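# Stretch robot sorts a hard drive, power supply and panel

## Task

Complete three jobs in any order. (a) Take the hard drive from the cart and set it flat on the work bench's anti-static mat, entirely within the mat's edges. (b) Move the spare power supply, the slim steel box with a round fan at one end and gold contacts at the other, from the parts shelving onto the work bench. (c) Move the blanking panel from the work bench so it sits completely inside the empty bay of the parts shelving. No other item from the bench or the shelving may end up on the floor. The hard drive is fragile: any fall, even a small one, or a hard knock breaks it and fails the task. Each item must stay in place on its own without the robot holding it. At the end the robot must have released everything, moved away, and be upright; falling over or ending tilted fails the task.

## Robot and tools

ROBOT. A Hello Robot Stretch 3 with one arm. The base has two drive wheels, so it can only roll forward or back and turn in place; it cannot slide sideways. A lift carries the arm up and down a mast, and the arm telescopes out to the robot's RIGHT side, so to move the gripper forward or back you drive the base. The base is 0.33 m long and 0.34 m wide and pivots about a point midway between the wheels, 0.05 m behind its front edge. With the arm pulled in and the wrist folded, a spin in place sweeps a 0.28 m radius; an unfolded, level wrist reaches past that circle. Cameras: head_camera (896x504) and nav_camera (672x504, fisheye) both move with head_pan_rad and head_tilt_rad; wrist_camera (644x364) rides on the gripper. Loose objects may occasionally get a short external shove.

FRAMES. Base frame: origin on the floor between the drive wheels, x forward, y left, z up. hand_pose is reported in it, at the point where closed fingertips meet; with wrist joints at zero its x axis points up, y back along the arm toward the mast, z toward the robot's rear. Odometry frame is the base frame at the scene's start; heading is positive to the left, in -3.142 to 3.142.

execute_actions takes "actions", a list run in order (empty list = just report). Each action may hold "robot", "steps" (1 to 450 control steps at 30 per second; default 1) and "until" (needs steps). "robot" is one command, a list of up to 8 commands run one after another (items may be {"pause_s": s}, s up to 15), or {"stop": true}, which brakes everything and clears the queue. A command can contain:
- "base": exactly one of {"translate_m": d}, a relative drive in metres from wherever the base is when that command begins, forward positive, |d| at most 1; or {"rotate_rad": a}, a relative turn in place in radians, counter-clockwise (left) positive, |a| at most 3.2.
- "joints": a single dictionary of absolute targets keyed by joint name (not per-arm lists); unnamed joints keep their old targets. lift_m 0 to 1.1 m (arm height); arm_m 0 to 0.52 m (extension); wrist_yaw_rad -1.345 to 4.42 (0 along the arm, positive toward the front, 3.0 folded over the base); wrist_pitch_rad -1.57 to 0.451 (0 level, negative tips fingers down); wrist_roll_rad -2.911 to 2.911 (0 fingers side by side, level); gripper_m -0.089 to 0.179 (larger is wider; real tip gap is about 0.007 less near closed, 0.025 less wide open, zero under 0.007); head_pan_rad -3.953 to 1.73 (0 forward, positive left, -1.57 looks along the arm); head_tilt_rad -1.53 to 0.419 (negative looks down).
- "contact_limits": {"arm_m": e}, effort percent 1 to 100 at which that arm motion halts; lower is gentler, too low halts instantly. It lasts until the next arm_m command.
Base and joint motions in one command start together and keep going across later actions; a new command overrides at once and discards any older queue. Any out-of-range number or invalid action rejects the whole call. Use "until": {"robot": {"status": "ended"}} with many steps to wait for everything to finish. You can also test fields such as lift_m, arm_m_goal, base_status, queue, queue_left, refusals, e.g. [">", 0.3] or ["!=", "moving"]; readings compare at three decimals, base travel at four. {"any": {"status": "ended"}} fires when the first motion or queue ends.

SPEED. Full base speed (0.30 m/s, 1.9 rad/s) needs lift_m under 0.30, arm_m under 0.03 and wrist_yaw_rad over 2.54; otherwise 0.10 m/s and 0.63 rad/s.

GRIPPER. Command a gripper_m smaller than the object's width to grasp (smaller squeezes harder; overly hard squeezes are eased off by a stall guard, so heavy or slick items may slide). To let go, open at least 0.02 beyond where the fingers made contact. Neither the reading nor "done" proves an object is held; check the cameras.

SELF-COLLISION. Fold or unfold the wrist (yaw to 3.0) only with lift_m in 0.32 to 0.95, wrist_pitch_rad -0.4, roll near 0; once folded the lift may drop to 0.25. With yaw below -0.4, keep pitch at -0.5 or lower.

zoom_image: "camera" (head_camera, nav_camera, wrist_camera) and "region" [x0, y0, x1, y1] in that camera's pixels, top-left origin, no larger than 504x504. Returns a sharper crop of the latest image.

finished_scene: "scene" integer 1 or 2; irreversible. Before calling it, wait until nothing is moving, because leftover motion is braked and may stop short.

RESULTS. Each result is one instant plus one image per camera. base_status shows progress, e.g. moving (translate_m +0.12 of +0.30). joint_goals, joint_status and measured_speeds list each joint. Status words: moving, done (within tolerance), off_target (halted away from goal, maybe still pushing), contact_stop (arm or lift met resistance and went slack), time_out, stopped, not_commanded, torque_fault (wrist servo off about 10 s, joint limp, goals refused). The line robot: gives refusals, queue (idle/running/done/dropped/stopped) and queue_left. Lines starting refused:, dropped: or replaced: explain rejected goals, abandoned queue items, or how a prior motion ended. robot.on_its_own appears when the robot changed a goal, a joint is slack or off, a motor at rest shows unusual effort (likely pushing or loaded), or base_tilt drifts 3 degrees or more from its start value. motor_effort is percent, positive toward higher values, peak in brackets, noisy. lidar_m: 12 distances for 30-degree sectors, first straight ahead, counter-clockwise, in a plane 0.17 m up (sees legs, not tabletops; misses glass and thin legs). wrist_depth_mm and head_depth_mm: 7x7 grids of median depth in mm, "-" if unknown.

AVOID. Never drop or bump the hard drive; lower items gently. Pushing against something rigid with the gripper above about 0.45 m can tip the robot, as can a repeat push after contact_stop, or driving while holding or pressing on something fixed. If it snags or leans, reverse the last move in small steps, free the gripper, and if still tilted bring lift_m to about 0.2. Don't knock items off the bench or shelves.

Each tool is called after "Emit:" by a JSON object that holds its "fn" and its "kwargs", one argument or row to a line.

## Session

Emit:
{"fn": "execute_actions", "kwargs": {
  "actions": []
}}

Scene clock: 0.00 s.
robot.base_odometry: x=+0.000 y=+0.000 heading=+0.000 (m, m, rad; robot's odometry frame)
robot.turned_by_wheels: +0.000 (rad since the last result)
robot.turned_by_imu: +0.000 (rad since the last result)
robot.base_tilt: forward=-2.0 right=+0.3 (deg)
robot.lidar_m: 2.24 2.20 0.98 0.78 0.77 1.81 1.97 1.29 2.24 1.80 1.79 1.91
robot.head_depth_mm: 1828 2466 2504 2501 2531 2177 2054 / 1817 2712 2918 2981 3015 2961 2160 / 1819 2739 3129 3048 3088 3030 2250 / 1834 2762 2922 2918 2903 2942 2256 / 1742 2755 2829 2798 2799 2757 2269 / 1669 2614 2651 2677 2656 2657 2246 / 1665 2556 2516 2535 2531 2553 2248
robot.base_status: not_commanded
robot.joint_positions: lift_m=+0.524 arm_m=+0.002 wrist_yaw_rad=+3.053 wrist_pitch_rad=-0.337 wrist_roll_rad=+0.001 gripper_m=+0.037 head_pan_rad=-0.005 head_tilt_rad=-0.016
robot.joint_goals: lift_m=+0.524 arm_m=+0.002 wrist_yaw_rad=+3.053 wrist_pitch_rad=-0.337 wrist_roll_rad=+0.001 gripper_m=+0.037 head_pan_rad=-0.005 head_tilt_rad=-0.016
robot.joint_status: lift_m=not_commanded arm_m=not_commanded wrist_yaw_rad=not_commanded wrist_pitch_rad=not_commanded wrist_roll_rad=not_commanded gripper_m=not_commanded head_pan_rad=not_commanded head_tilt_rad=not_commanded
robot.measured_speeds: translate_m=+0.000 rotate_rad=+0.000 lift_m=+0.000 arm_m=+0.000 wrist_yaw_rad=+0.000 wrist_pitch_rad=+0.000 wrist_roll_rad=+0.000 head_pan_rad=+0.000 head_tilt_rad=+0.000
robot: refusals=0 queue=idle queue_left=0
robot.motor_effort: left_wheel=-1 right_wheel=+0 lift_m=+27 arm_m=+1 wrist_yaw_rad=+0 wrist_pitch_rad=+8 wrist_roll_rad=+0 gripper_m=-1 head_pan_rad=+0 head_tilt_rad=+2 (%)
robot.hand_pose: x=-0.0005 y=+0.0859 z=+0.5548 quat_wxyz=(+0.150, +0.702, +0.088, +0.691) (m; robot's base frame)
robot.wrist_depth_mm: 584 628 747 838 968 - - / 634 677 808 899 - - - / - 730 872 - - - - / - 763 921 - - - - / - 873 - - - - - / 847 872 - 870 925 904 933 / 735 721 715 737 740 754 756
pictures: head_camera (sideways: a quarter turn clockwise sets it upright), nav_camera (sideways: a quarter turn counterclockwise sets it upright), wrist_camera
Images, in order (width x height): head_camera 896x504, nav_camera 672x504, wrist_camera 644x364.

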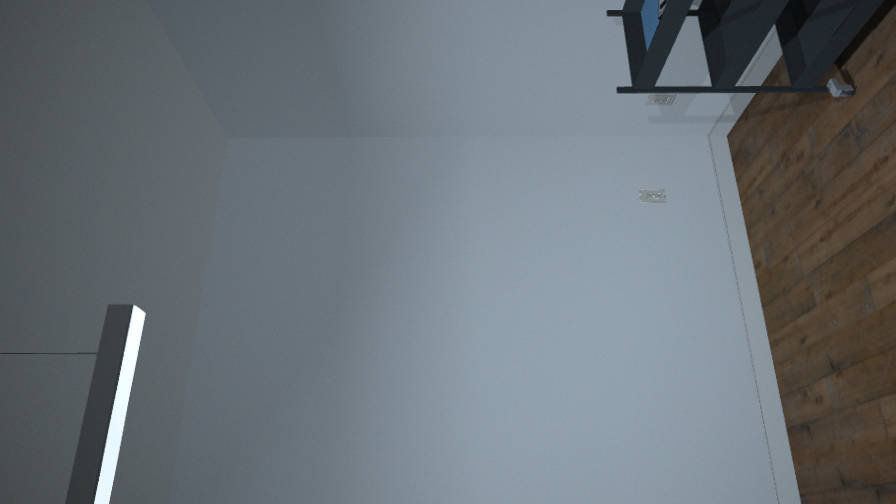

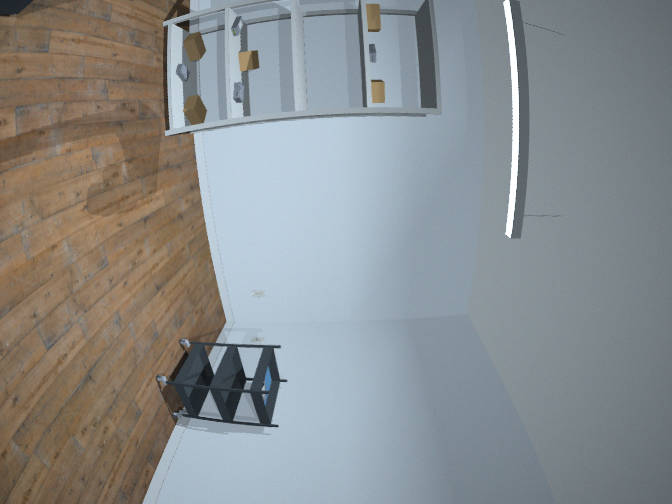

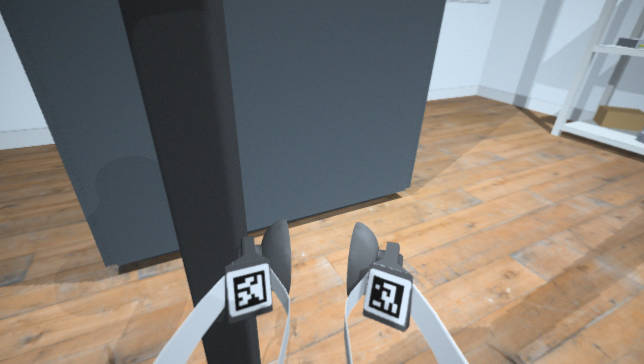

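Emit:
{"fn": "execute_actions", "kwargs": {
  "actions": [
    {"robot":{"joints":{"head_pan_rad":-0.45,"head_tilt_rad":-0.45,"lift_m":0.28,"wrist_yaw_rad":3.0,"wrist_pitch_rad":-0.4}},"steps":90,"until":{"robot":{"status":"ended"}}}
  ]
}}

Emit:
{"fn": "execute_actions", "kwargs": {
  "actions": [
    {"robot":{"joints":{"head_pan_rad":-2.2}},"steps":90,"until":{"robot":{"status":"ended"}}}
  ]
}}

Emit:
{"fn": "execute_actions", "kwargs": {
  "actions": [
    {"robot":{"joints":{"head_pan_rad":0.5,"head_tilt_rad":-0.2}},"steps":120,"until":{"robot":{"status":"ended"}}}
  ]
}}

Scene clock: 3.23 s.
robot.base_odometry: x=+0.000 y=+0.000 heading=+0.000 (m, m, rad; robot's odometry frame)
robot.turned_by_wheels: +0.000 (rad since the last result)
robot.turned_by_imu: +0.000 (rad since the last result)
robot.base_tilt: forward=-2.1 right=+0.3 (deg)
robot.lidar_m: 2.24 2.19 0.98 0.78 0.77 1.82 1.97 1.29 2.24 1.80 1.78 1.91
robot.head_depth_mm: 1597 1699 1814 1936 2038 1697 1359 / 1725 1849 1967 2112 2175 1709 1373 / 1864 1996 2144 2328 2217 1704 1367 / 2029 2199 2319 2434 2236 1700 1367 / 2237 2415 2519 2490 2261 1697 1375 / 2470 2724 2999 3068 2241 1704 1372 / 2588 2805 2963 3080 2248 1695 1367
robot.base_status: not_commanded
robot.joint_positions: lift_m=+0.280 arm_m=+0.002 wrist_yaw_rad=+3.002 wrist_pitch_rad=-0.415 wrist_roll_rad=+0.001 gripper_m=+0.037 head_pan_rad=-0.443 head_tilt_rad=-0.444
robot.joint_goals: lift_m=+0.280 arm_m=+0.002 wrist_yaw_rad=+3.000 wrist_pitch_rad=-0.400 wrist_roll_rad=+0.001 gripper_m=+0.037 head_pan_rad=-0.450 head_tilt_rad=-0.450
robot.joint_status: lift_m=done arm_m=not_commanded wrist_yaw_rad=done wrist_pitch_rad=done wrist_roll_rad=not_commanded gripper_m=not_commanded head_pan_rad=done head_tilt_rad=done
robot.measured_speeds: translate_m=+0.000 rotate_rad=+0.000 lift_m=+0.000 arm_m=+0.000 wrist_yaw_rad=+0.000 wrist_pitch_rad=+0.000 wrist_roll_rad=+0.000 head_pan_rad=+0.000 head_tilt_rad=+0.000
robot: refusals=0 queue=done queue_left=0
robot.motor_effort: left_wheel=-1(1) right_wheel=+0(0) lift_m=+24(26) arm_m=+0(0) wrist_yaw_rad=-3(4) wrist_pitch_rad=+8(9) wrist_roll_rad=+0(0) gripper_m=-1(1) head_pan_rad=-3(30) head_tilt_rad=-2(26) (%)
robot.hand_pose: x=+0.0100 y=+0.0755 z=+0.2934 quat_wxyz=(+0.194, +0.700, +0.097, +0.680) (m; robot's base frame)
robot.wrist_depth_mm: 593 - 750 878 - - - / 634 - 816 943 - - - / 682 727 902 954 - - - / 734 732 757 771 772 806 811 / 595 592 640 605 621 631 641 / 491 508 - 531 527 519 526 / - - - - 435 436 443
pictures: head_camera (sideways: a quarter turn clockwise sets it upright), nav_camera (sideways: a quarter turn counterclockwise sets it upright), wrist_camera
Images, in order (width x height): head_camera 896x504, nav_camera 672x504, wrist_camera 644x364.

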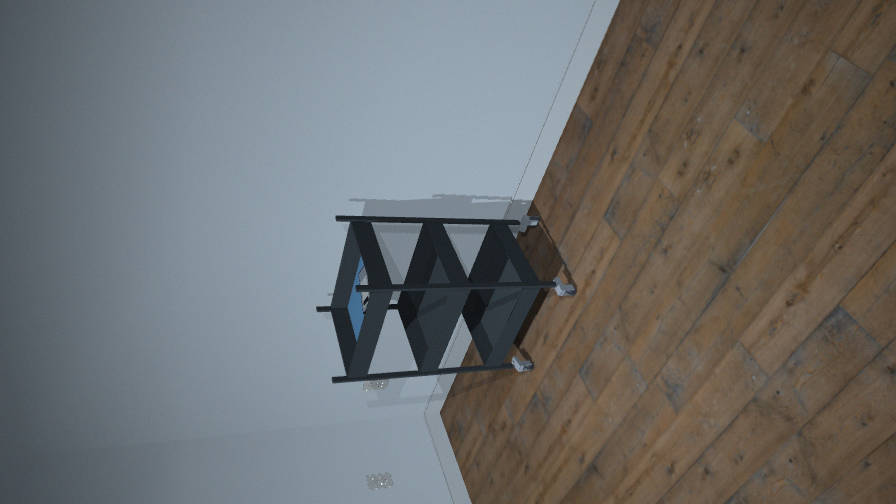

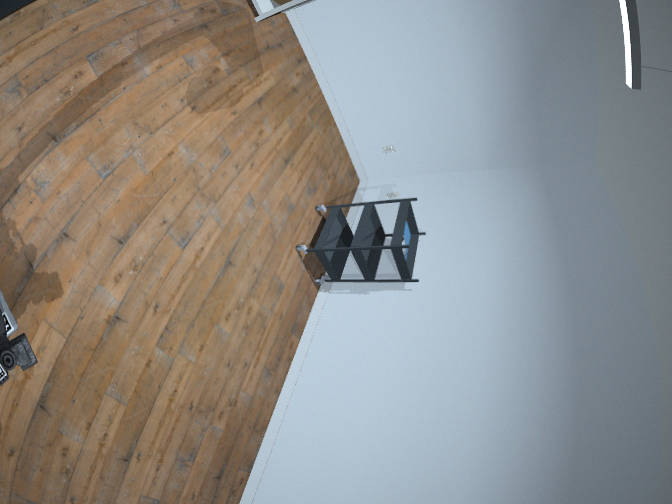

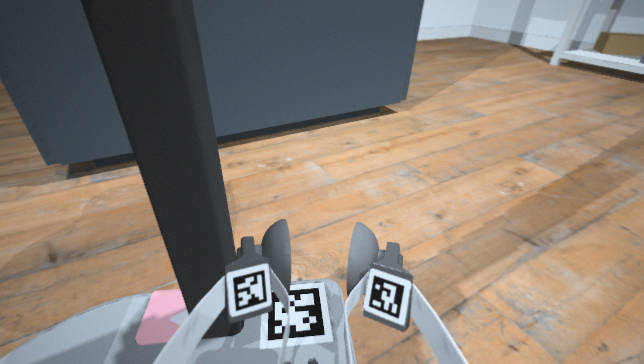

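Scene clock: 4.60 s.
robot.base_odometry: x=+0.000 y=+0.000 heading=+0.000 (m, m, rad; robot's odometry frame)
robot.turned_by_wheels: +0.000 (rad since the last result)
robot.turned_by_imu: +0.000 (rad since the last result)
robot.base_tilt: forward=-2.1 right=+0.3 (deg)
robot.lidar_m: 2.24 2.19 0.97 0.77 0.77 1.81 1.96 1.29 2.24 1.80 1.79 1.91
robot.head_depth_mm: 1785 1885 2032 2147 2138 1656 1368 / 1855 1997 2138 2300 2263 1700 1375 / 1985 2122 2287 2488 2248 1717 1366 / 2076 2254 2446 2660 2244 1706 1361 / 2236 2417 2611 2813 2255 1705 1368 / 2245 2400 2515 2661 2244 1704 1367 / 1982 2082 2177 2307 2255 1700 1366
robot.base_status: not_commanded
robot.joint_positions: lift_m=+0.280 arm_m=+0.002 wrist_yaw_rad=+3.002 wrist_pitch_rad=-0.415 wrist_roll_rad=+0.001 gripper_m=+0.037 head_pan_rad=-2.193 head_tilt_rad=-0.445
robot.joint_goals: lift_m=+0.280 arm_m=+0.002 wrist_yaw_rad=+3.000 wrist_pitch_rad=-0.400 wrist_roll_rad=+0.001 gripper_m=+0.037 head_pan_rad=-2.200 head_tilt_rad=-0.450
robot.joint_status: lift_m=done arm_m=not_commanded wrist_yaw_rad=done wrist_pitch_rad=done wrist_roll_rad=not_commanded gripper_m=not_commanded head_pan_rad=done head_tilt_rad=done
robot.measured_speeds: translate_m=+0.000 rotate_rad=+0.000 lift_m=+0.000 arm_m=+0.000 wrist_yaw_rad=+0.000 wrist_pitch_rad=+0.000 wrist_roll_rad=+0.000 head_pan_rad=+0.000 head_tilt_rad=+0.000
robot: refusals=0 queue=done queue_left=0
robot.motor_effort: left_wheel=+1(1) right_wheel=+0(0) lift_m=+24(24) arm_m=+1(1) wrist_yaw_rad=-3(2) wrist_pitch_rad=+8(8) wrist_roll_rad=+0(0) gripper_m=-1(1) head_pan_rad=-3(48) head_tilt_rad=-3(3) (%)
robot.hand_pose: x=+0.0100 y=+0.0755 z=+0.2934 quat_wxyz=(+0.194, +0.700, +0.097, +0.680) (m; robot's base frame)
robot.wrist_depth_mm: 594 - 749 851 - - - / 631 - 822 944 - - - / 683 724 899 967 - - - / 729 744 771 776 792 802 820 / 591 595 642 611 614 629 646 / 491 508 - 518 526 515 524 / - - - - 436 441 442
pictures: head_camera (sideways: a quarter turn clockwise sets it upright), nav_camera (sideways: a quarter turn counterclockwise sets it upright), wrist_camera
Images, in order (width x height): head_camera 896x504, nav_camera 672x504, wrist_camera 644x364.

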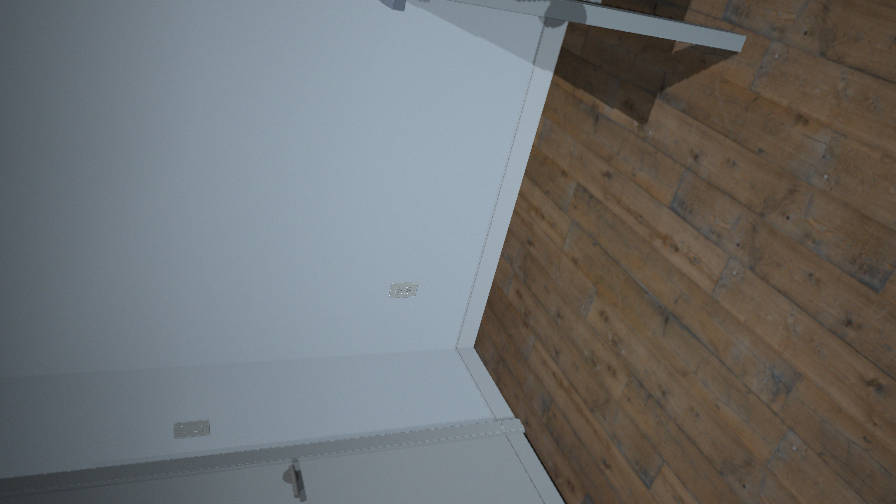

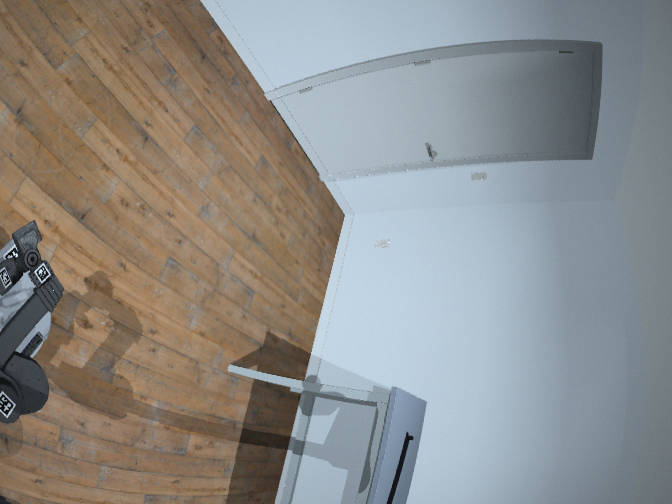

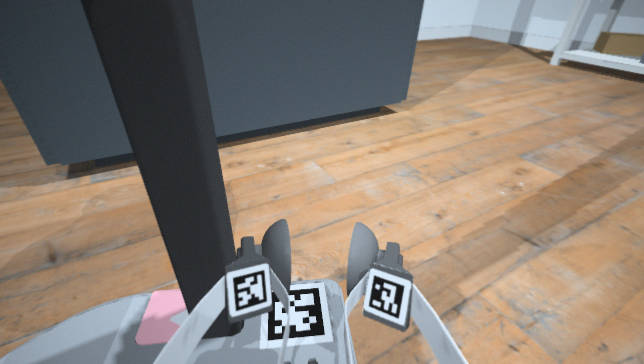

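Scene clock: 6.33 s.
robot.base_odometry: x=+0.000 y=+0.000 heading=+0.000 (m, m, rad; robot's odometry frame)
robot.turned_by_wheels: +0.000 (rad since the last result)
robot.turned_by_imu: +0.000 (rad since the last result)
robot.base_tilt: forward=-2.0 right=+0.3 (deg)
robot.lidar_m: 2.25 2.19 0.97 0.78 0.77 1.81 1.97 1.29 2.24 1.80 1.79 1.90
robot.head_depth_mm: 2404 2469 2549 2645 2773 2287 1695 / 2402 2475 2595 2671 2777 2298 1720 / 2456 2502 2577 2711 2833 2295 1696 / 2439 2478 2594 2688 2671 2293 1695 / 2474 2596 2656 2747 2707 2317 1708 / 2520 2546 2696 2763 2729 2316 1705 / 2546 2574 2711 2826 2873 2297 1710
robot.base_status: not_commanded
robot.joint_positions: lift_m=+0.280 arm_m=+0.002 wrist_yaw_rad=+3.002 wrist_pitch_rad=-0.415 wrist_roll_rad=+0.001 gripper_m=+0.037 head_pan_rad=+0.493 head_tilt_rad=-0.211
robot.joint_goals: lift_m=+0.280 arm_m=+0.002 wrist_yaw_rad=+3.000 wrist_pitch_rad=-0.400 wrist_roll_rad=+0.001 gripper_m=+0.037 head_pan_rad=+0.500 head_tilt_rad=-0.200
robot.joint_status: lift_m=done arm_m=not_commanded wrist_yaw_rad=done wrist_pitch_rad=done wrist_roll_rad=not_commanded gripper_m=not_commanded head_pan_rad=done head_tilt_rad=done
robot.measured_speeds: translate_m=+0.000 rotate_rad=+0.000 lift_m=+0.000 arm_m=+0.000 wrist_yaw_rad=+0.000 wrist_pitch_rad=+0.000 wrist_roll_rad=+0.000 head_pan_rad=+0.000 head_tilt_rad=+0.000
robot: refusals=0 queue=done queue_left=0
robot.motor_effort: left_wheel=+0(0) right_wheel=+0(0) lift_m=+24(24) arm_m=+1(1) wrist_yaw_rad=-3(2) wrist_pitch_rad=+8(8) wrist_roll_rad=+0(0) gripper_m=-1(1) head_pan_rad=+4(46) head_tilt_rad=+5(22) (%)
robot.hand_pose: x=+0.0100 y=+0.0755 z=+0.2934 quat_wxyz=(+0.194, +0.700, +0.097, +0.680) (m; robot's base frame)
robot.wrist_depth_mm: 593 - 736 842 - - - / 618 - 808 940 - - - / 698 748 909 930 - - - / 724 768 770 763 805 821 816 / 581 595 635 601 623 624 643 / 498 505 - 523 517 521 523 / - - - - 436 442 440
pictures: head_camera (sideways: a quarter turn clockwise sets it upright), nav_camera (sideways: a quarter turn counterclockwise sets it upright), wrist_camera
Images, in order (width x height): head_camera 896x504, nav_camera 672x504, wrist_camera 644x364.

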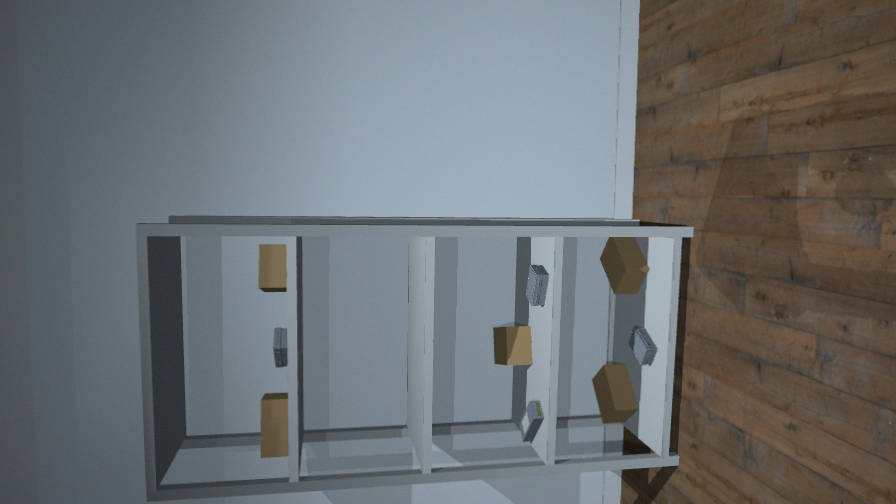

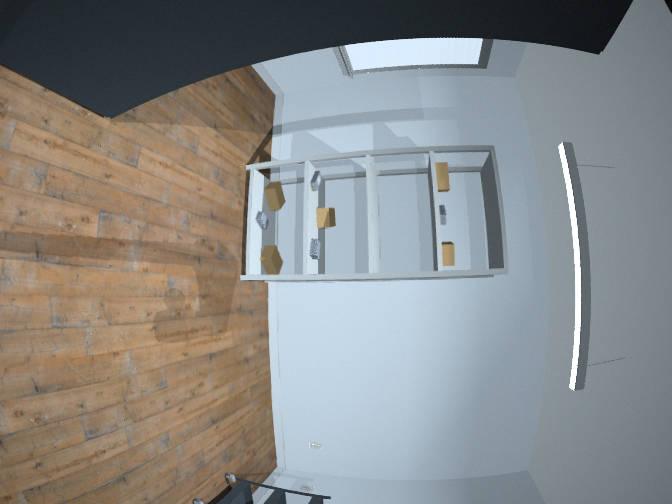

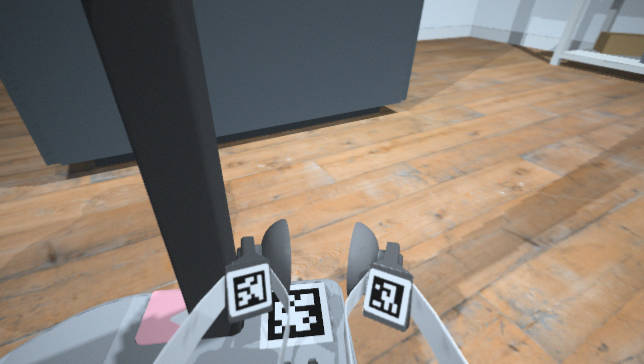

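Emit:
{"fn": "execute_actions", "kwargs": {
  "actions": [
    {"robot":{"joints":{"head_pan_rad":-2.8,"head_tilt_rad":-0.4}},"steps":90,"until":{"robot":{"status":"ended"}}}
  ]
}}

Scene clock: 9.23 s.
robot.base_odometry: x=+0.000 y=+0.000 heading=+0.000 (m, m, rad; robot's odometry frame)
robot.turned_by_wheels: +0.000 (rad since the last result)
robot.turned_by_imu: +0.000 (rad since the last result)
robot.base_tilt: forward=-2.0 right=+0.3 (deg)
robot.lidar_m: 2.24 2.19 0.97 0.78 0.77 1.82 1.97 1.29 2.24 1.81 1.78 1.91
robot.head_depth_mm: 1826 1962 2023 2267 2304 1793 1428 / 1821 1960 2021 2236 2314 1806 1421 / 1799 1951 2015 2255 2319 1806 1423 / 1812 1932 1989 2261 2305 1804 1426 / 1793 1923 1995 2107 2199 1741 1425 / 1777 1897 2028 2183 2307 1794 1422 / 1783 1888 2023 2177 2295 1789 1415
robot.base_status: not_commanded
robot.joint_positions: lift_m=+0.280 arm_m=+0.002 wrist_yaw_rad=+3.002 wrist_pitch_rad=-0.415 wrist_roll_rad=+0.001 gripper_m=+0.037 head_pan_rad=-2.793 head_tilt_rad=-0.395
robot.joint_goals: lift_m=+0.280 arm_m=+0.002 wrist_yaw_rad=+3.000 wrist_pitch_rad=-0.400 wrist_roll_rad=+0.001 gripper_m=+0.037 head_pan_rad=-2.800 head_tilt_rad=-0.400
robot.joint_status: lift_m=done arm_m=not_commanded wrist_yaw_rad=done wrist_pitch_rad=done wrist_roll_rad=not_commanded gripper_m=not_commanded head_pan_rad=done head_tilt_rad=done
robot.measured_speeds: translate_m=+0.000 rotate_rad=+0.000 lift_m=+0.000 arm_m=+0.000 wrist_yaw_rad=+0.000 wrist_pitch_rad=+0.000 wrist_roll_rad=+0.000 head_pan_rad=+0.000 head_tilt_rad=+0.000
robot: refusals=0 queue=done queue_left=0
robot.motor_effort: left_wheel=+1(0) right_wheel=+0(0) lift_m=+24(24) arm_m=+1(0) wrist_yaw_rad=-2(2) wrist_pitch_rad=+8(8) wrist_roll_rad=+0(0) gripper_m=-1(0) head_pan_rad=-3(46) head_tilt_rad=-2(20) (%)
robot.hand_pose: x=+0.0100 y=+0.0755 z=+0.2934 quat_wxyz=(+0.194, +0.700, +0.097, +0.680) (m; robot's base frame)
robot.wrist_depth_mm: 591 - 749 843 - - - / 633 - 816 948 - - - / 678 727 894 968 - - - / 737 725 755 782 795 817 812 / 594 605 641 611 615 617 628 / 495 509 - 518 531 519 515 / - - - - 429 439 445
pictures: head_camera (sideways: a quarter turn clockwise sets it upright), nav_camera (sideways: a quarter turn counterclockwise sets it upright), wrist_camera
Images, in order (width x height): head_camera 896x504, nav_camera 672x504, wrist_camera 644x364.

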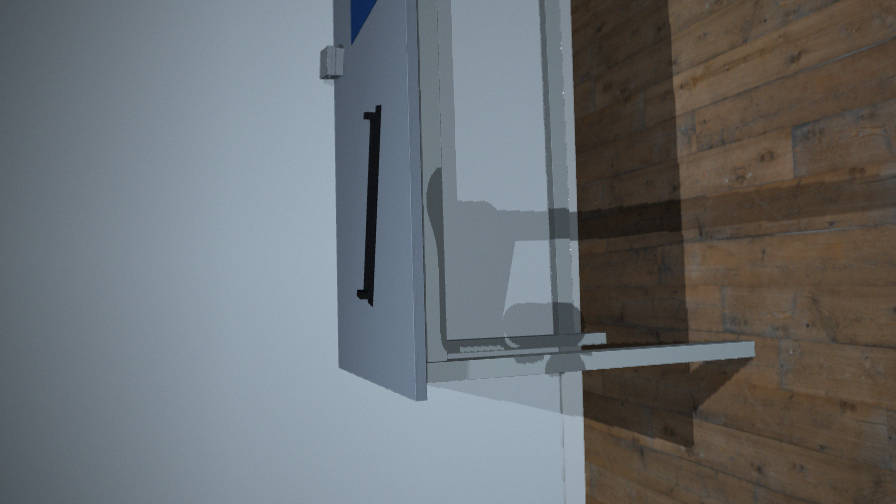

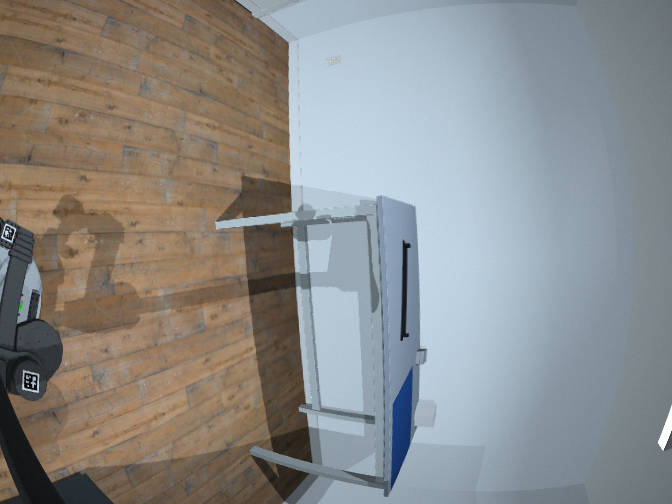

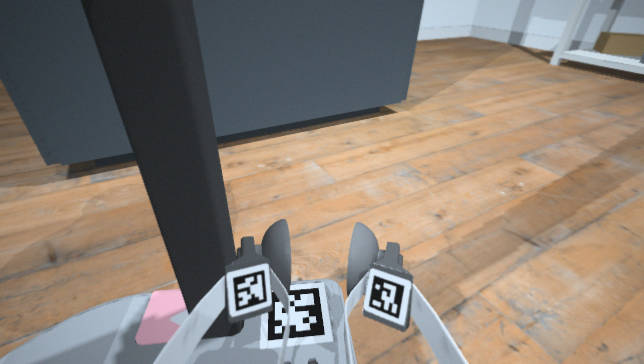

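Emit:
{"fn": "execute_actions", "kwargs": {
  "actions": [
    {"robot":[{"base":{"translate_m":-0.65}},{"base":{"rotate_rad":-1.571}},{"joints":{"lift_m":0.9,"head_pan_rad":-1.57,"head_tilt_rad":-0.7}},{"joints":{"wrist_yaw_rad":0}},{"joints":{"lift_m":1.08,"wrist_pitch_rad":-1.5,"gripper_m":0.12}}],"steps":450,"until":{"robot":{"status":"ended"}}},
    {"steps":300,"until":{"robot":{"status":"ended"}}}
  ]
}}

Scene clock: 26.70 s.
robot.base_odometry: x=-0.650 y=+0.000 heading=-1.571 (m, m, rad; robot's odometry frame)
robot.turned_by_wheels: -1.571 (rad since the last result)
robot.turned_by_imu: -1.565 (rad since the last result)
robot.base_tilt: forward=-2.0 right=+0.4 (deg)
robot.lidar_m: 2.03 2.02 2.22 2.70 1.34 0.65 0.63 1.74 1.22 1.36 1.34 0.79
robot.head_depth_mm: - - - - - 1380 1218 / - - - - - - - / - - - - - - - / 1353 1268 832 - - - - / 1311 1248 824 1853 1680 1434 1190 / 1267 1257 823 1728 1678 1389 1203 / 1218 1259 819 1642 1653 1393 1189
robot.base_status: done (rotate_rad -1.5708 of -1.5710)
robot.joint_positions: lift_m=+1.080 arm_m=+0.002 wrist_yaw_rad=+0.002 wrist_pitch_rad=-1.494 wrist_roll_rad=+0.001 gripper_m=+0.120 head_pan_rad=-1.577 head_tilt_rad=-0.691
robot.joint_goals: lift_m=+1.080 arm_m=+0.002 wrist_yaw_rad=+0.000 wrist_pitch_rad=-1.500 wrist_roll_rad=+0.001 gripper_m=+0.120 head_pan_rad=-1.570 head_tilt_rad=-0.700
robot.joint_status: lift_m=done arm_m=not_commanded wrist_yaw_rad=done wrist_pitch_rad=done wrist_roll_rad=not_commanded gripper_m=done head_pan_rad=done head_tilt_rad=done
robot.measured_speeds: translate_m=+0.000 rotate_rad=+0.000 lift_m=+0.000 arm_m=+0.000 wrist_yaw_rad=+0.000 wrist_pitch_rad=+0.000 wrist_roll_rad=+0.000 head_pan_rad=+0.000 head_tilt_rad=+0.000
robot: refusals=0 queue=done queue_left=0
robot.motor_effort: left_wheel=+3(9) right_wheel=-3(7) lift_m=+29(30) arm_m=+0(0) wrist_yaw_rad=-2(4) wrist_pitch_rad=-3(7) wrist_roll_rad=+0(0) gripper_m=+0(79) head_pan_rad=+4(47) head_tilt_rad=-4(20) (%)
robot.hand_pose: x=-0.0216 y=-0.1426 z=+0.9613 quat_wxyz=(+0.519, +0.481, -0.518, -0.481) (m; robot's base frame)
robot.wrist_depth_mm: 922 - - - - - - / - - - - - - - / - - - - - - - / - - - - - - - / - - - - - - 994 / - - - - - 964 757 / - - - - - - 688
pictures: head_camera (sideways: a quarter turn clockwise sets it upright), nav_camera (sideways: a quarter turn counterclockwise sets it upright), wrist_camera
Images, in order (width x height): head_camera 896x504, nav_camera 672x504, wrist_camera 644x364.

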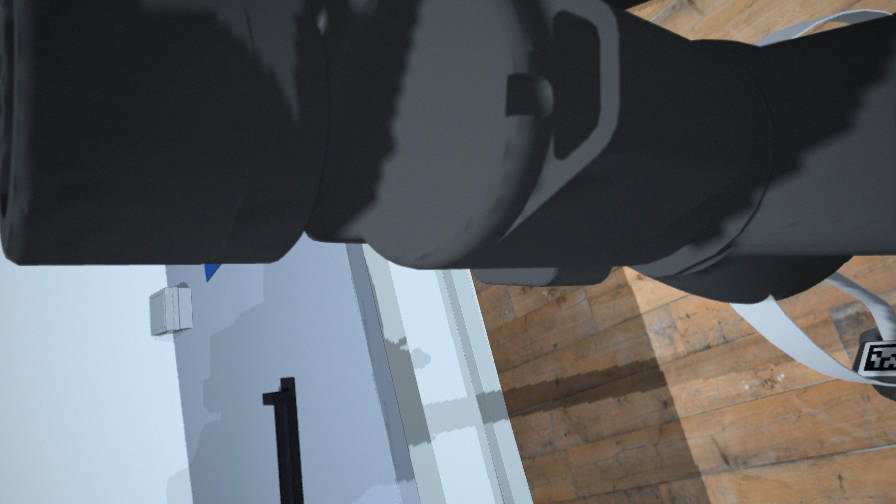

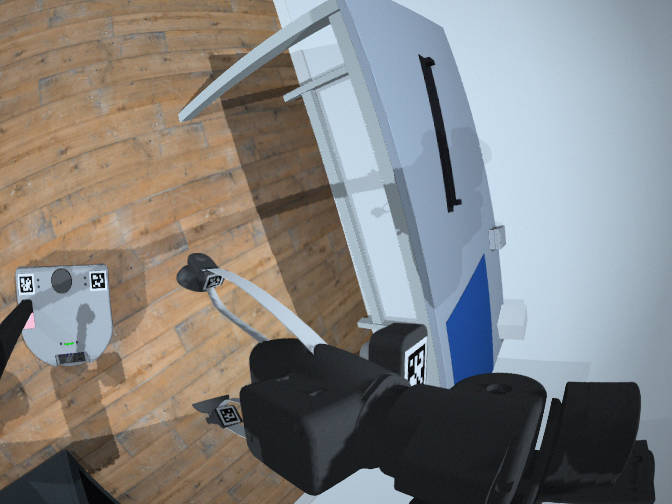

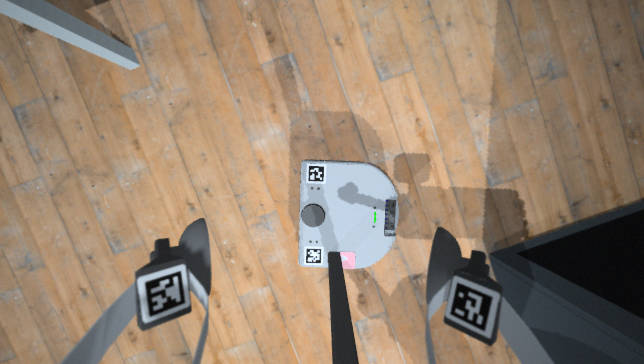

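Emit:
{"fn": "execute_actions", "kwargs": {
  "actions": [
    {"robot":[{"base":{"translate_m":0.2},"joints":{"arm_m":0.5}}],"steps":450,"until":{"robot":{"status":"ended"}}}
  ]
}}

Scene clock: 31.60 s.
robot.base_odometry: x=-0.650 y=-0.200 heading=-1.571 (m, m, rad; robot's odometry frame)
robot.turned_by_wheels: +0.000 (rad since the last result)
robot.turned_by_imu: +0.000 (rad since the last result)
robot.base_tilt: forward=-2.1 right=+0.3 (deg)
robot.lidar_m: 1.85 1.82 2.03 2.47 3.27 0.88 0.83 1.93 1.34 1.28 0.64 1.54
robot.head_depth_mm: 1427 1262 886 2057 1702 1391 1193 / 1432 1262 844 1999 1676 1401 1192 / - 1264 823 1913 1676 1393 1181 / 1280 - 823 1819 1681 1386 1189 / 1246 1260 820 1691 1678 1389 1183 / 1193 1251 822 714 1664 1389 1188 / 1154 1218 820 685 1607 1396 1186
robot.base_status: done (translate_m +0.2000 of +0.2000)
robot.joint_positions: lift_m=+1.080 arm_m=+0.500 wrist_yaw_rad=+0.001 wrist_pitch_rad=-1.496 wrist_roll_rad=+0.001 gripper_m=+0.120 head_pan_rad=-1.577 head_tilt_rad=-0.692
robot.joint_goals: lift_m=+1.080 arm_m=+0.500 wrist_yaw_rad=+0.000 wrist_pitch_rad=-1.500 wrist_roll_rad=+0.001 gripper_m=+0.120 head_pan_rad=-1.570 head_tilt_rad=-0.700
robot.joint_status: lift_m=done arm_m=done wrist_yaw_rad=done wrist_pitch_rad=done wrist_roll_rad=not_commanded gripper_m=done head_pan_rad=done head_tilt_rad=done
robot.measured_speeds: translate_m=+0.000 rotate_rad=+0.000 lift_m=+0.000 arm_m=+0.000 wrist_yaw_rad=+0.000 wrist_pitch_rad=+0.000 wrist_roll_rad=+0.000 head_pan_rad=+0.000 head_tilt_rad=+0.000
robot: refusals=0 queue=done queue_left=0
robot.motor_effort: left_wheel=+2(6) right_wheel=-3(5) lift_m=+29(29) arm_m=+3(2) wrist_yaw_rad=+0(3) wrist_pitch_rad=-2(3) wrist_roll_rad=+0(0) gripper_m=-1(0) head_pan_rad=+4(4) head_tilt_rad=-4(3) (%)
robot.hand_pose: x=-0.0216 y=-0.6398 z=+0.9613 quat_wxyz=(+0.518, +0.481, -0.518, -0.481) (m; robot's base frame)
robot.wrist_depth_mm: 200 199 199 198 199 198 197 / 202 202 201 202 200 201 201 / 205 205 205 204 205 204 - / 209 209 209 208 207 - - / 212 212 211 - - - - / 216 214 - - - - - / - - - - - - -
pictures: head_camera (sideways: a quarter turn clockwise sets it upright), nav_camera (sideways: a quarter turn counterclockwise sets it upright), wrist_camera
Images, in order (width x height): head_camera 896x504, nav_camera 672x504, wrist_camera 644x364.

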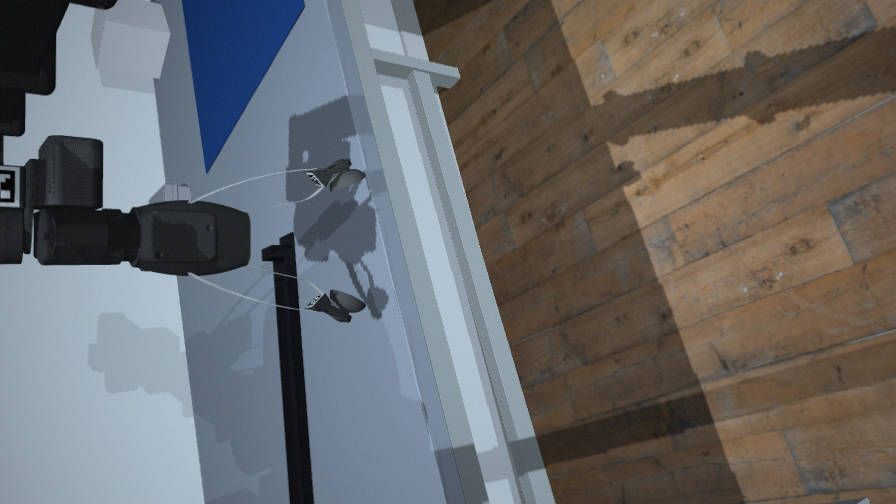

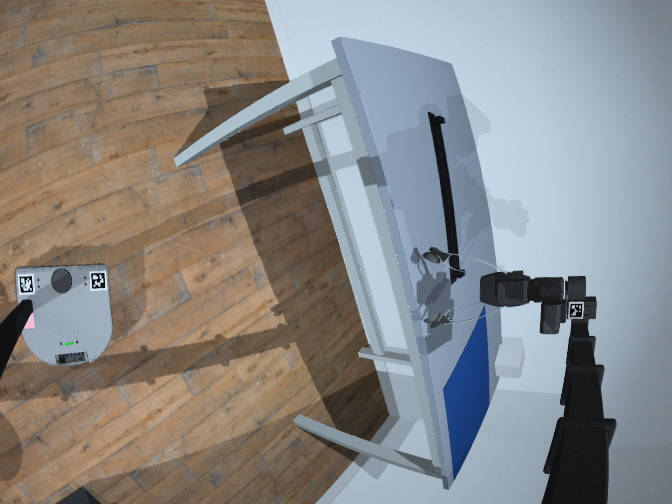

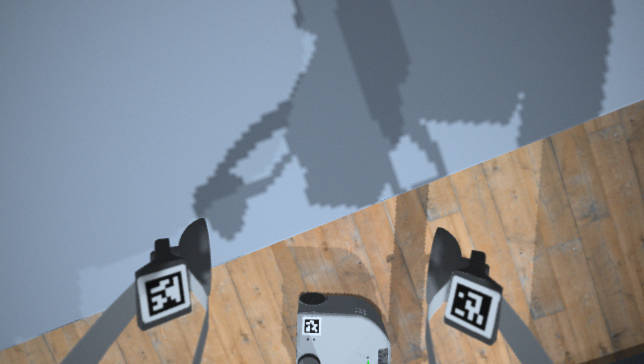

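Emit:
{"fn": "execute_actions", "kwargs": {
  "actions": [
    {"robot":{"base":{"rotate_rad":0.35},"joints":{"lift_m":1.1,"head_tilt_rad":-0.6}},"steps":450,"until":{"robot":{"status":"ended"}}}
  ]
}}

Scene clock: 33.90 s.
robot.base_odometry: x=-0.650 y=-0.200 heading=-1.221 (m, m, rad; robot's odometry frame)
robot.turned_by_wheels: +0.350 (rad since the last result)
robot.turned_by_imu: +0.348 (rad since the last result)
robot.base_tilt: forward=-2.0 right=+0.4 (deg)
robot.lidar_m: 1.82 1.90 2.47 2.86 1.04 0.83 1.50 1.34 1.34 1.26 0.64 1.92
robot.head_depth_mm: 1242 1327 1006 743 1766 1477 1234 / 1233 1328 1006 729 1701 1485 1236 / - 1320 1012 728 1726 1489 1242 / 1181 1289 934 729 1775 1487 1235 / 1179 1304 1002 722 1779 1474 1236 / 1170 1300 1004 715 1706 1486 1155 / 1164 1291 1067 706 790 1362 1228
robot.base_status: done (rotate_rad +0.3498 of +0.3500)
robot.joint_positions: lift_m=+1.100 arm_m=+0.500 wrist_yaw_rad=+0.001 wrist_pitch_rad=-1.496 wrist_roll_rad=+0.001 gripper_m=+0.120 head_pan_rad=-1.577 head_tilt_rad=-0.606
robot.joint_goals: lift_m=+1.100 arm_m=+0.500 wrist_yaw_rad=+0.000 wrist_pitch_rad=-1.500 wrist_roll_rad=+0.001 gripper_m=+0.120 head_pan_rad=-1.570 head_tilt_rad=-0.600
robot.joint_status: lift_m=done arm_m=done wrist_yaw_rad=done wrist_pitch_rad=done wrist_roll_rad=not_commanded gripper_m=done head_pan_rad=done head_tilt_rad=done
robot.measured_speeds: translate_m=+0.000 rotate_rad=+0.000 lift_m=+0.000 arm_m=+0.000 wrist_yaw_rad=+0.000 wrist_pitch_rad=+0.000 wrist_roll_rad=+0.000 head_pan_rad=+0.000 head_tilt_rad=+0.000
robot: refusals=0 queue=done queue_left=0
robot.motor_effort: left_wheel=-1(7) right_wheel=+3(9) lift_m=+29(30) arm_m=+3(3) wrist_yaw_rad=-1(0) wrist_pitch_rad=-2(2) wrist_roll_rad=+0(0) gripper_m=-1(0) head_pan_rad=+3(4) head_tilt_rad=+3(10) (%)
robot.hand_pose: x=-0.0216 y=-0.6398 z=+0.9813 quat_wxyz=(+0.518, +0.481, -0.518, -0.481) (m; robot's base frame)
robot.wrist_depth_mm: 218 217 218 218 218 218 218 / 222 222 223 220 221 220 220 / 224 225 226 226 225 224 226 / 231 229 230 228 228 227 228 / 233 231 232 233 231 231 230 / 237 237 236 235 236 235 234 / - - - - - - -
pictures: head_camera (sideways: a quarter turn clockwise sets it upright), nav_camera (sideways: a quarter turn counterclockwise sets it upright), wrist_camera
Images, in order (width x height): head_camera 896x504, nav_camera 672x504, wrist_camera 644x364.

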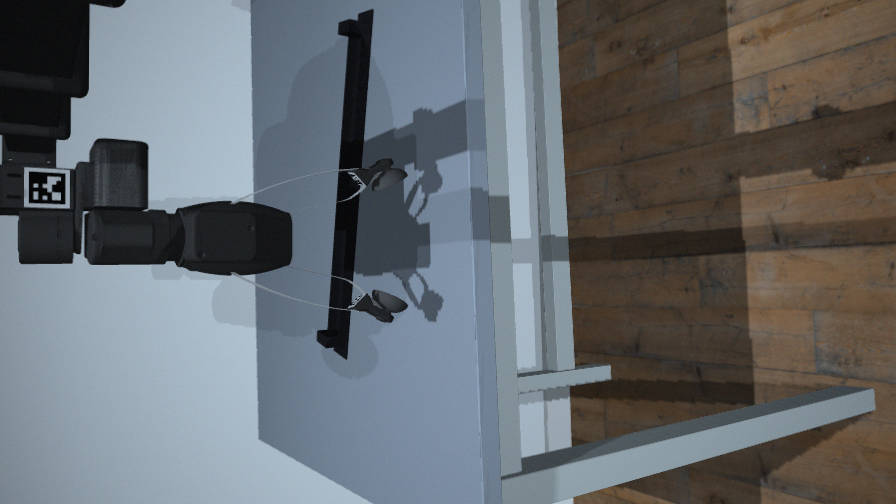

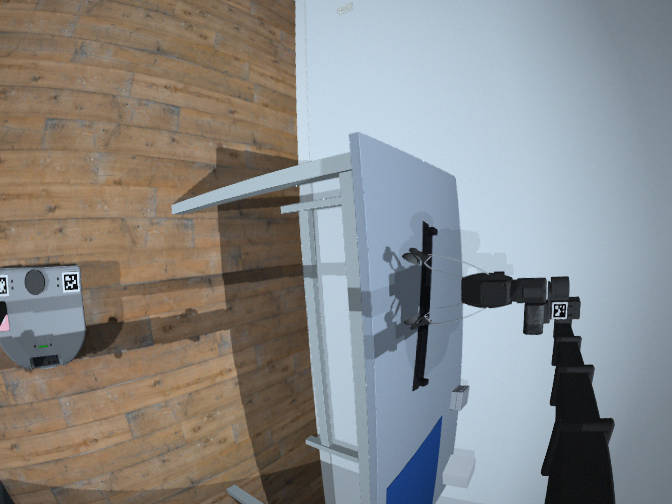

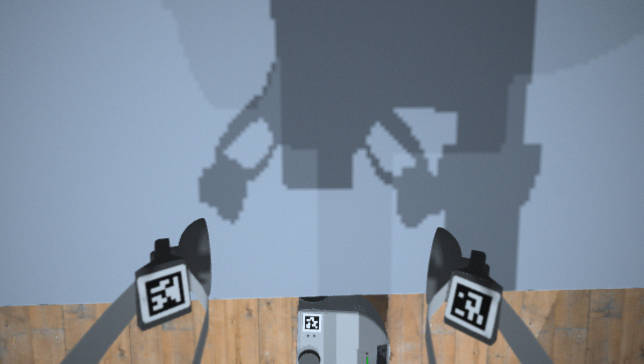

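Emit:
{"fn": "execute_actions", "kwargs": {
  "actions": [
    {"robot":[{"joints":{"arm_m":0.0}},{"base":{"rotate_rad":0.6}},{"base":{"translate_m":-0.5}},{"base":{"rotate_rad":-0.6}},{"base":{"translate_m":0.34}},{"joints":{"arm_m":0.42,"wrist_roll_rad":-1.4}}],"steps":450,"until":{"robot":{"status":"ended"}}},
    {"steps":300,"until":{"robot":{"status":"ended"}}}
  ]
}}

Scene clock: 57.80 s.
robot.base_odometry: x=-0.940 y=-0.228 heading=-1.221 (m, m, rad; robot's odometry frame)
robot.turned_by_wheels: +0.000 (rad since the last result)
robot.turned_by_imu: -0.004 (rad since the last result)
robot.base_tilt: forward=-2.0 right=+0.4 (deg)
robot.lidar_m: 1.92 1.99 2.65 3.14 0.95 0.98 1.85 1.15 1.04 0.99 0.45 0.45
robot.head_depth_mm: 987 1056 1012 697 533 469 1233 / 979 1059 1007 696 533 469 1232 / - 1051 1008 699 533 455 1237 / 927 1025 1001 677 532 455 1239 / 941 1025 1003 692 533 455 1230 / 931 1031 1003 692 532 443 1235 / 930 1027 1003 691 532 441 1240
robot.base_status: done (translate_m +0.3400 of +0.3400)
robot.joint_positions: lift_m=+1.100 arm_m=+0.420 wrist_yaw_rad=+0.000 wrist_pitch_rad=-1.496 wrist_roll_rad=-1.393 gripper_m=+0.120 head_pan_rad=-1.577 head_tilt_rad=-0.606
robot.joint_goals: lift_m=+1.100 arm_m=+0.420 wrist_yaw_rad=+0.000 wrist_pitch_rad=-1.500 wrist_roll_rad=-1.400 gripper_m=+0.120 head_pan_rad=-1.570 head_tilt_rad=-0.600
robot.joint_status: lift_m=done arm_m=done wrist_yaw_rad=done wrist_pitch_rad=done wrist_roll_rad=done gripper_m=done head_pan_rad=done head_tilt_rad=done
robot.measured_speeds: translate_m=+0.000 rotate_rad=+0.000 lift_m=+0.000 arm_m=+0.000 wrist_yaw_rad=+0.000 wrist_pitch_rad=+0.000 wrist_roll_rad=+0.000 head_pan_rad=+0.000 head_tilt_rad=+0.000
robot: refusals=0 queue=done queue_left=0
robot.motor_effort: left_wheel=+2(7) right_wheel=-3(7) lift_m=+29(29) arm_m=+3(6) wrist_yaw_rad=+0(1) wrist_pitch_rad=-2(2) wrist_roll_rad=-3(6) gripper_m=-1(1) head_pan_rad=+4(3) head_tilt_rad=+3(2) (%)
robot.hand_pose: x=-0.0214 y=-0.5598 z=+0.9813 quat_wxyz=(+0.730, +0.678, -0.064, -0.060) (m; robot's base frame)
robot.wrist_depth_mm: 205 205 209 210 212 216 220 / 208 211 214 216 219 222 227 / 215 216 219 222 223 229 230 / 219 219 224 227 230 232 237 / 225 226 229 232 234 240 242 / 228 230 235 237 242 247 250 / 234 240 242 244 246 252 257
pictures: head_camera (sideways: a quarter turn clockwise sets it upright), nav_camera (sideways: a quarter turn counterclockwise sets it upright), wrist_camera
Images, in order (width x height): head_camera 896x504, nav_camera 672x504, wrist_camera 644x364.

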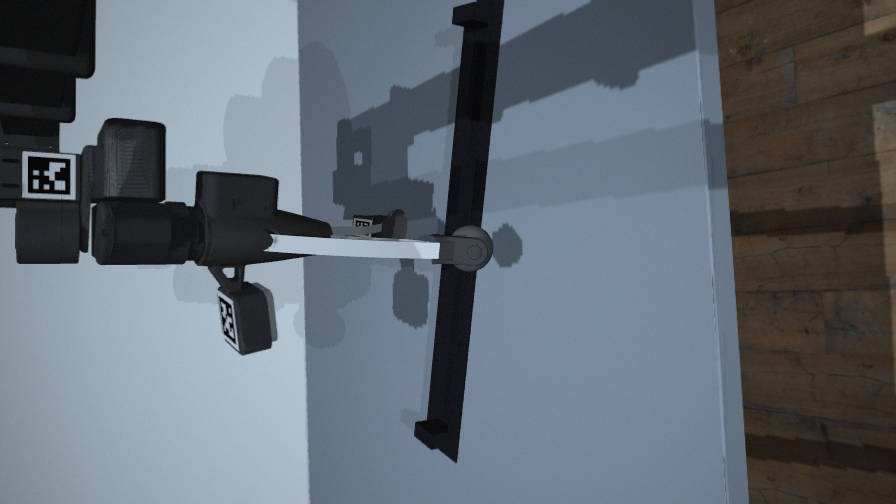

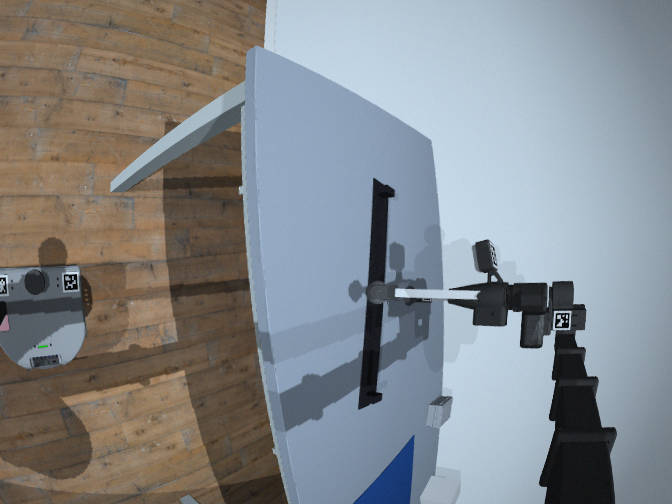

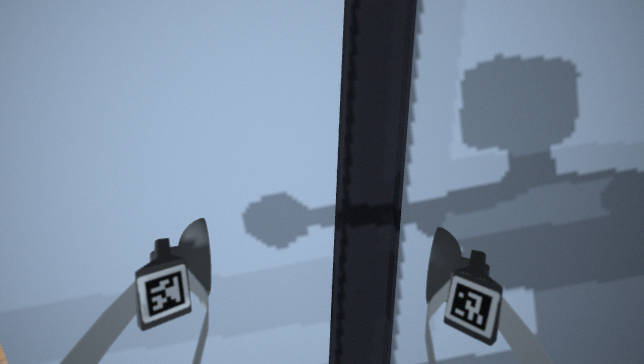

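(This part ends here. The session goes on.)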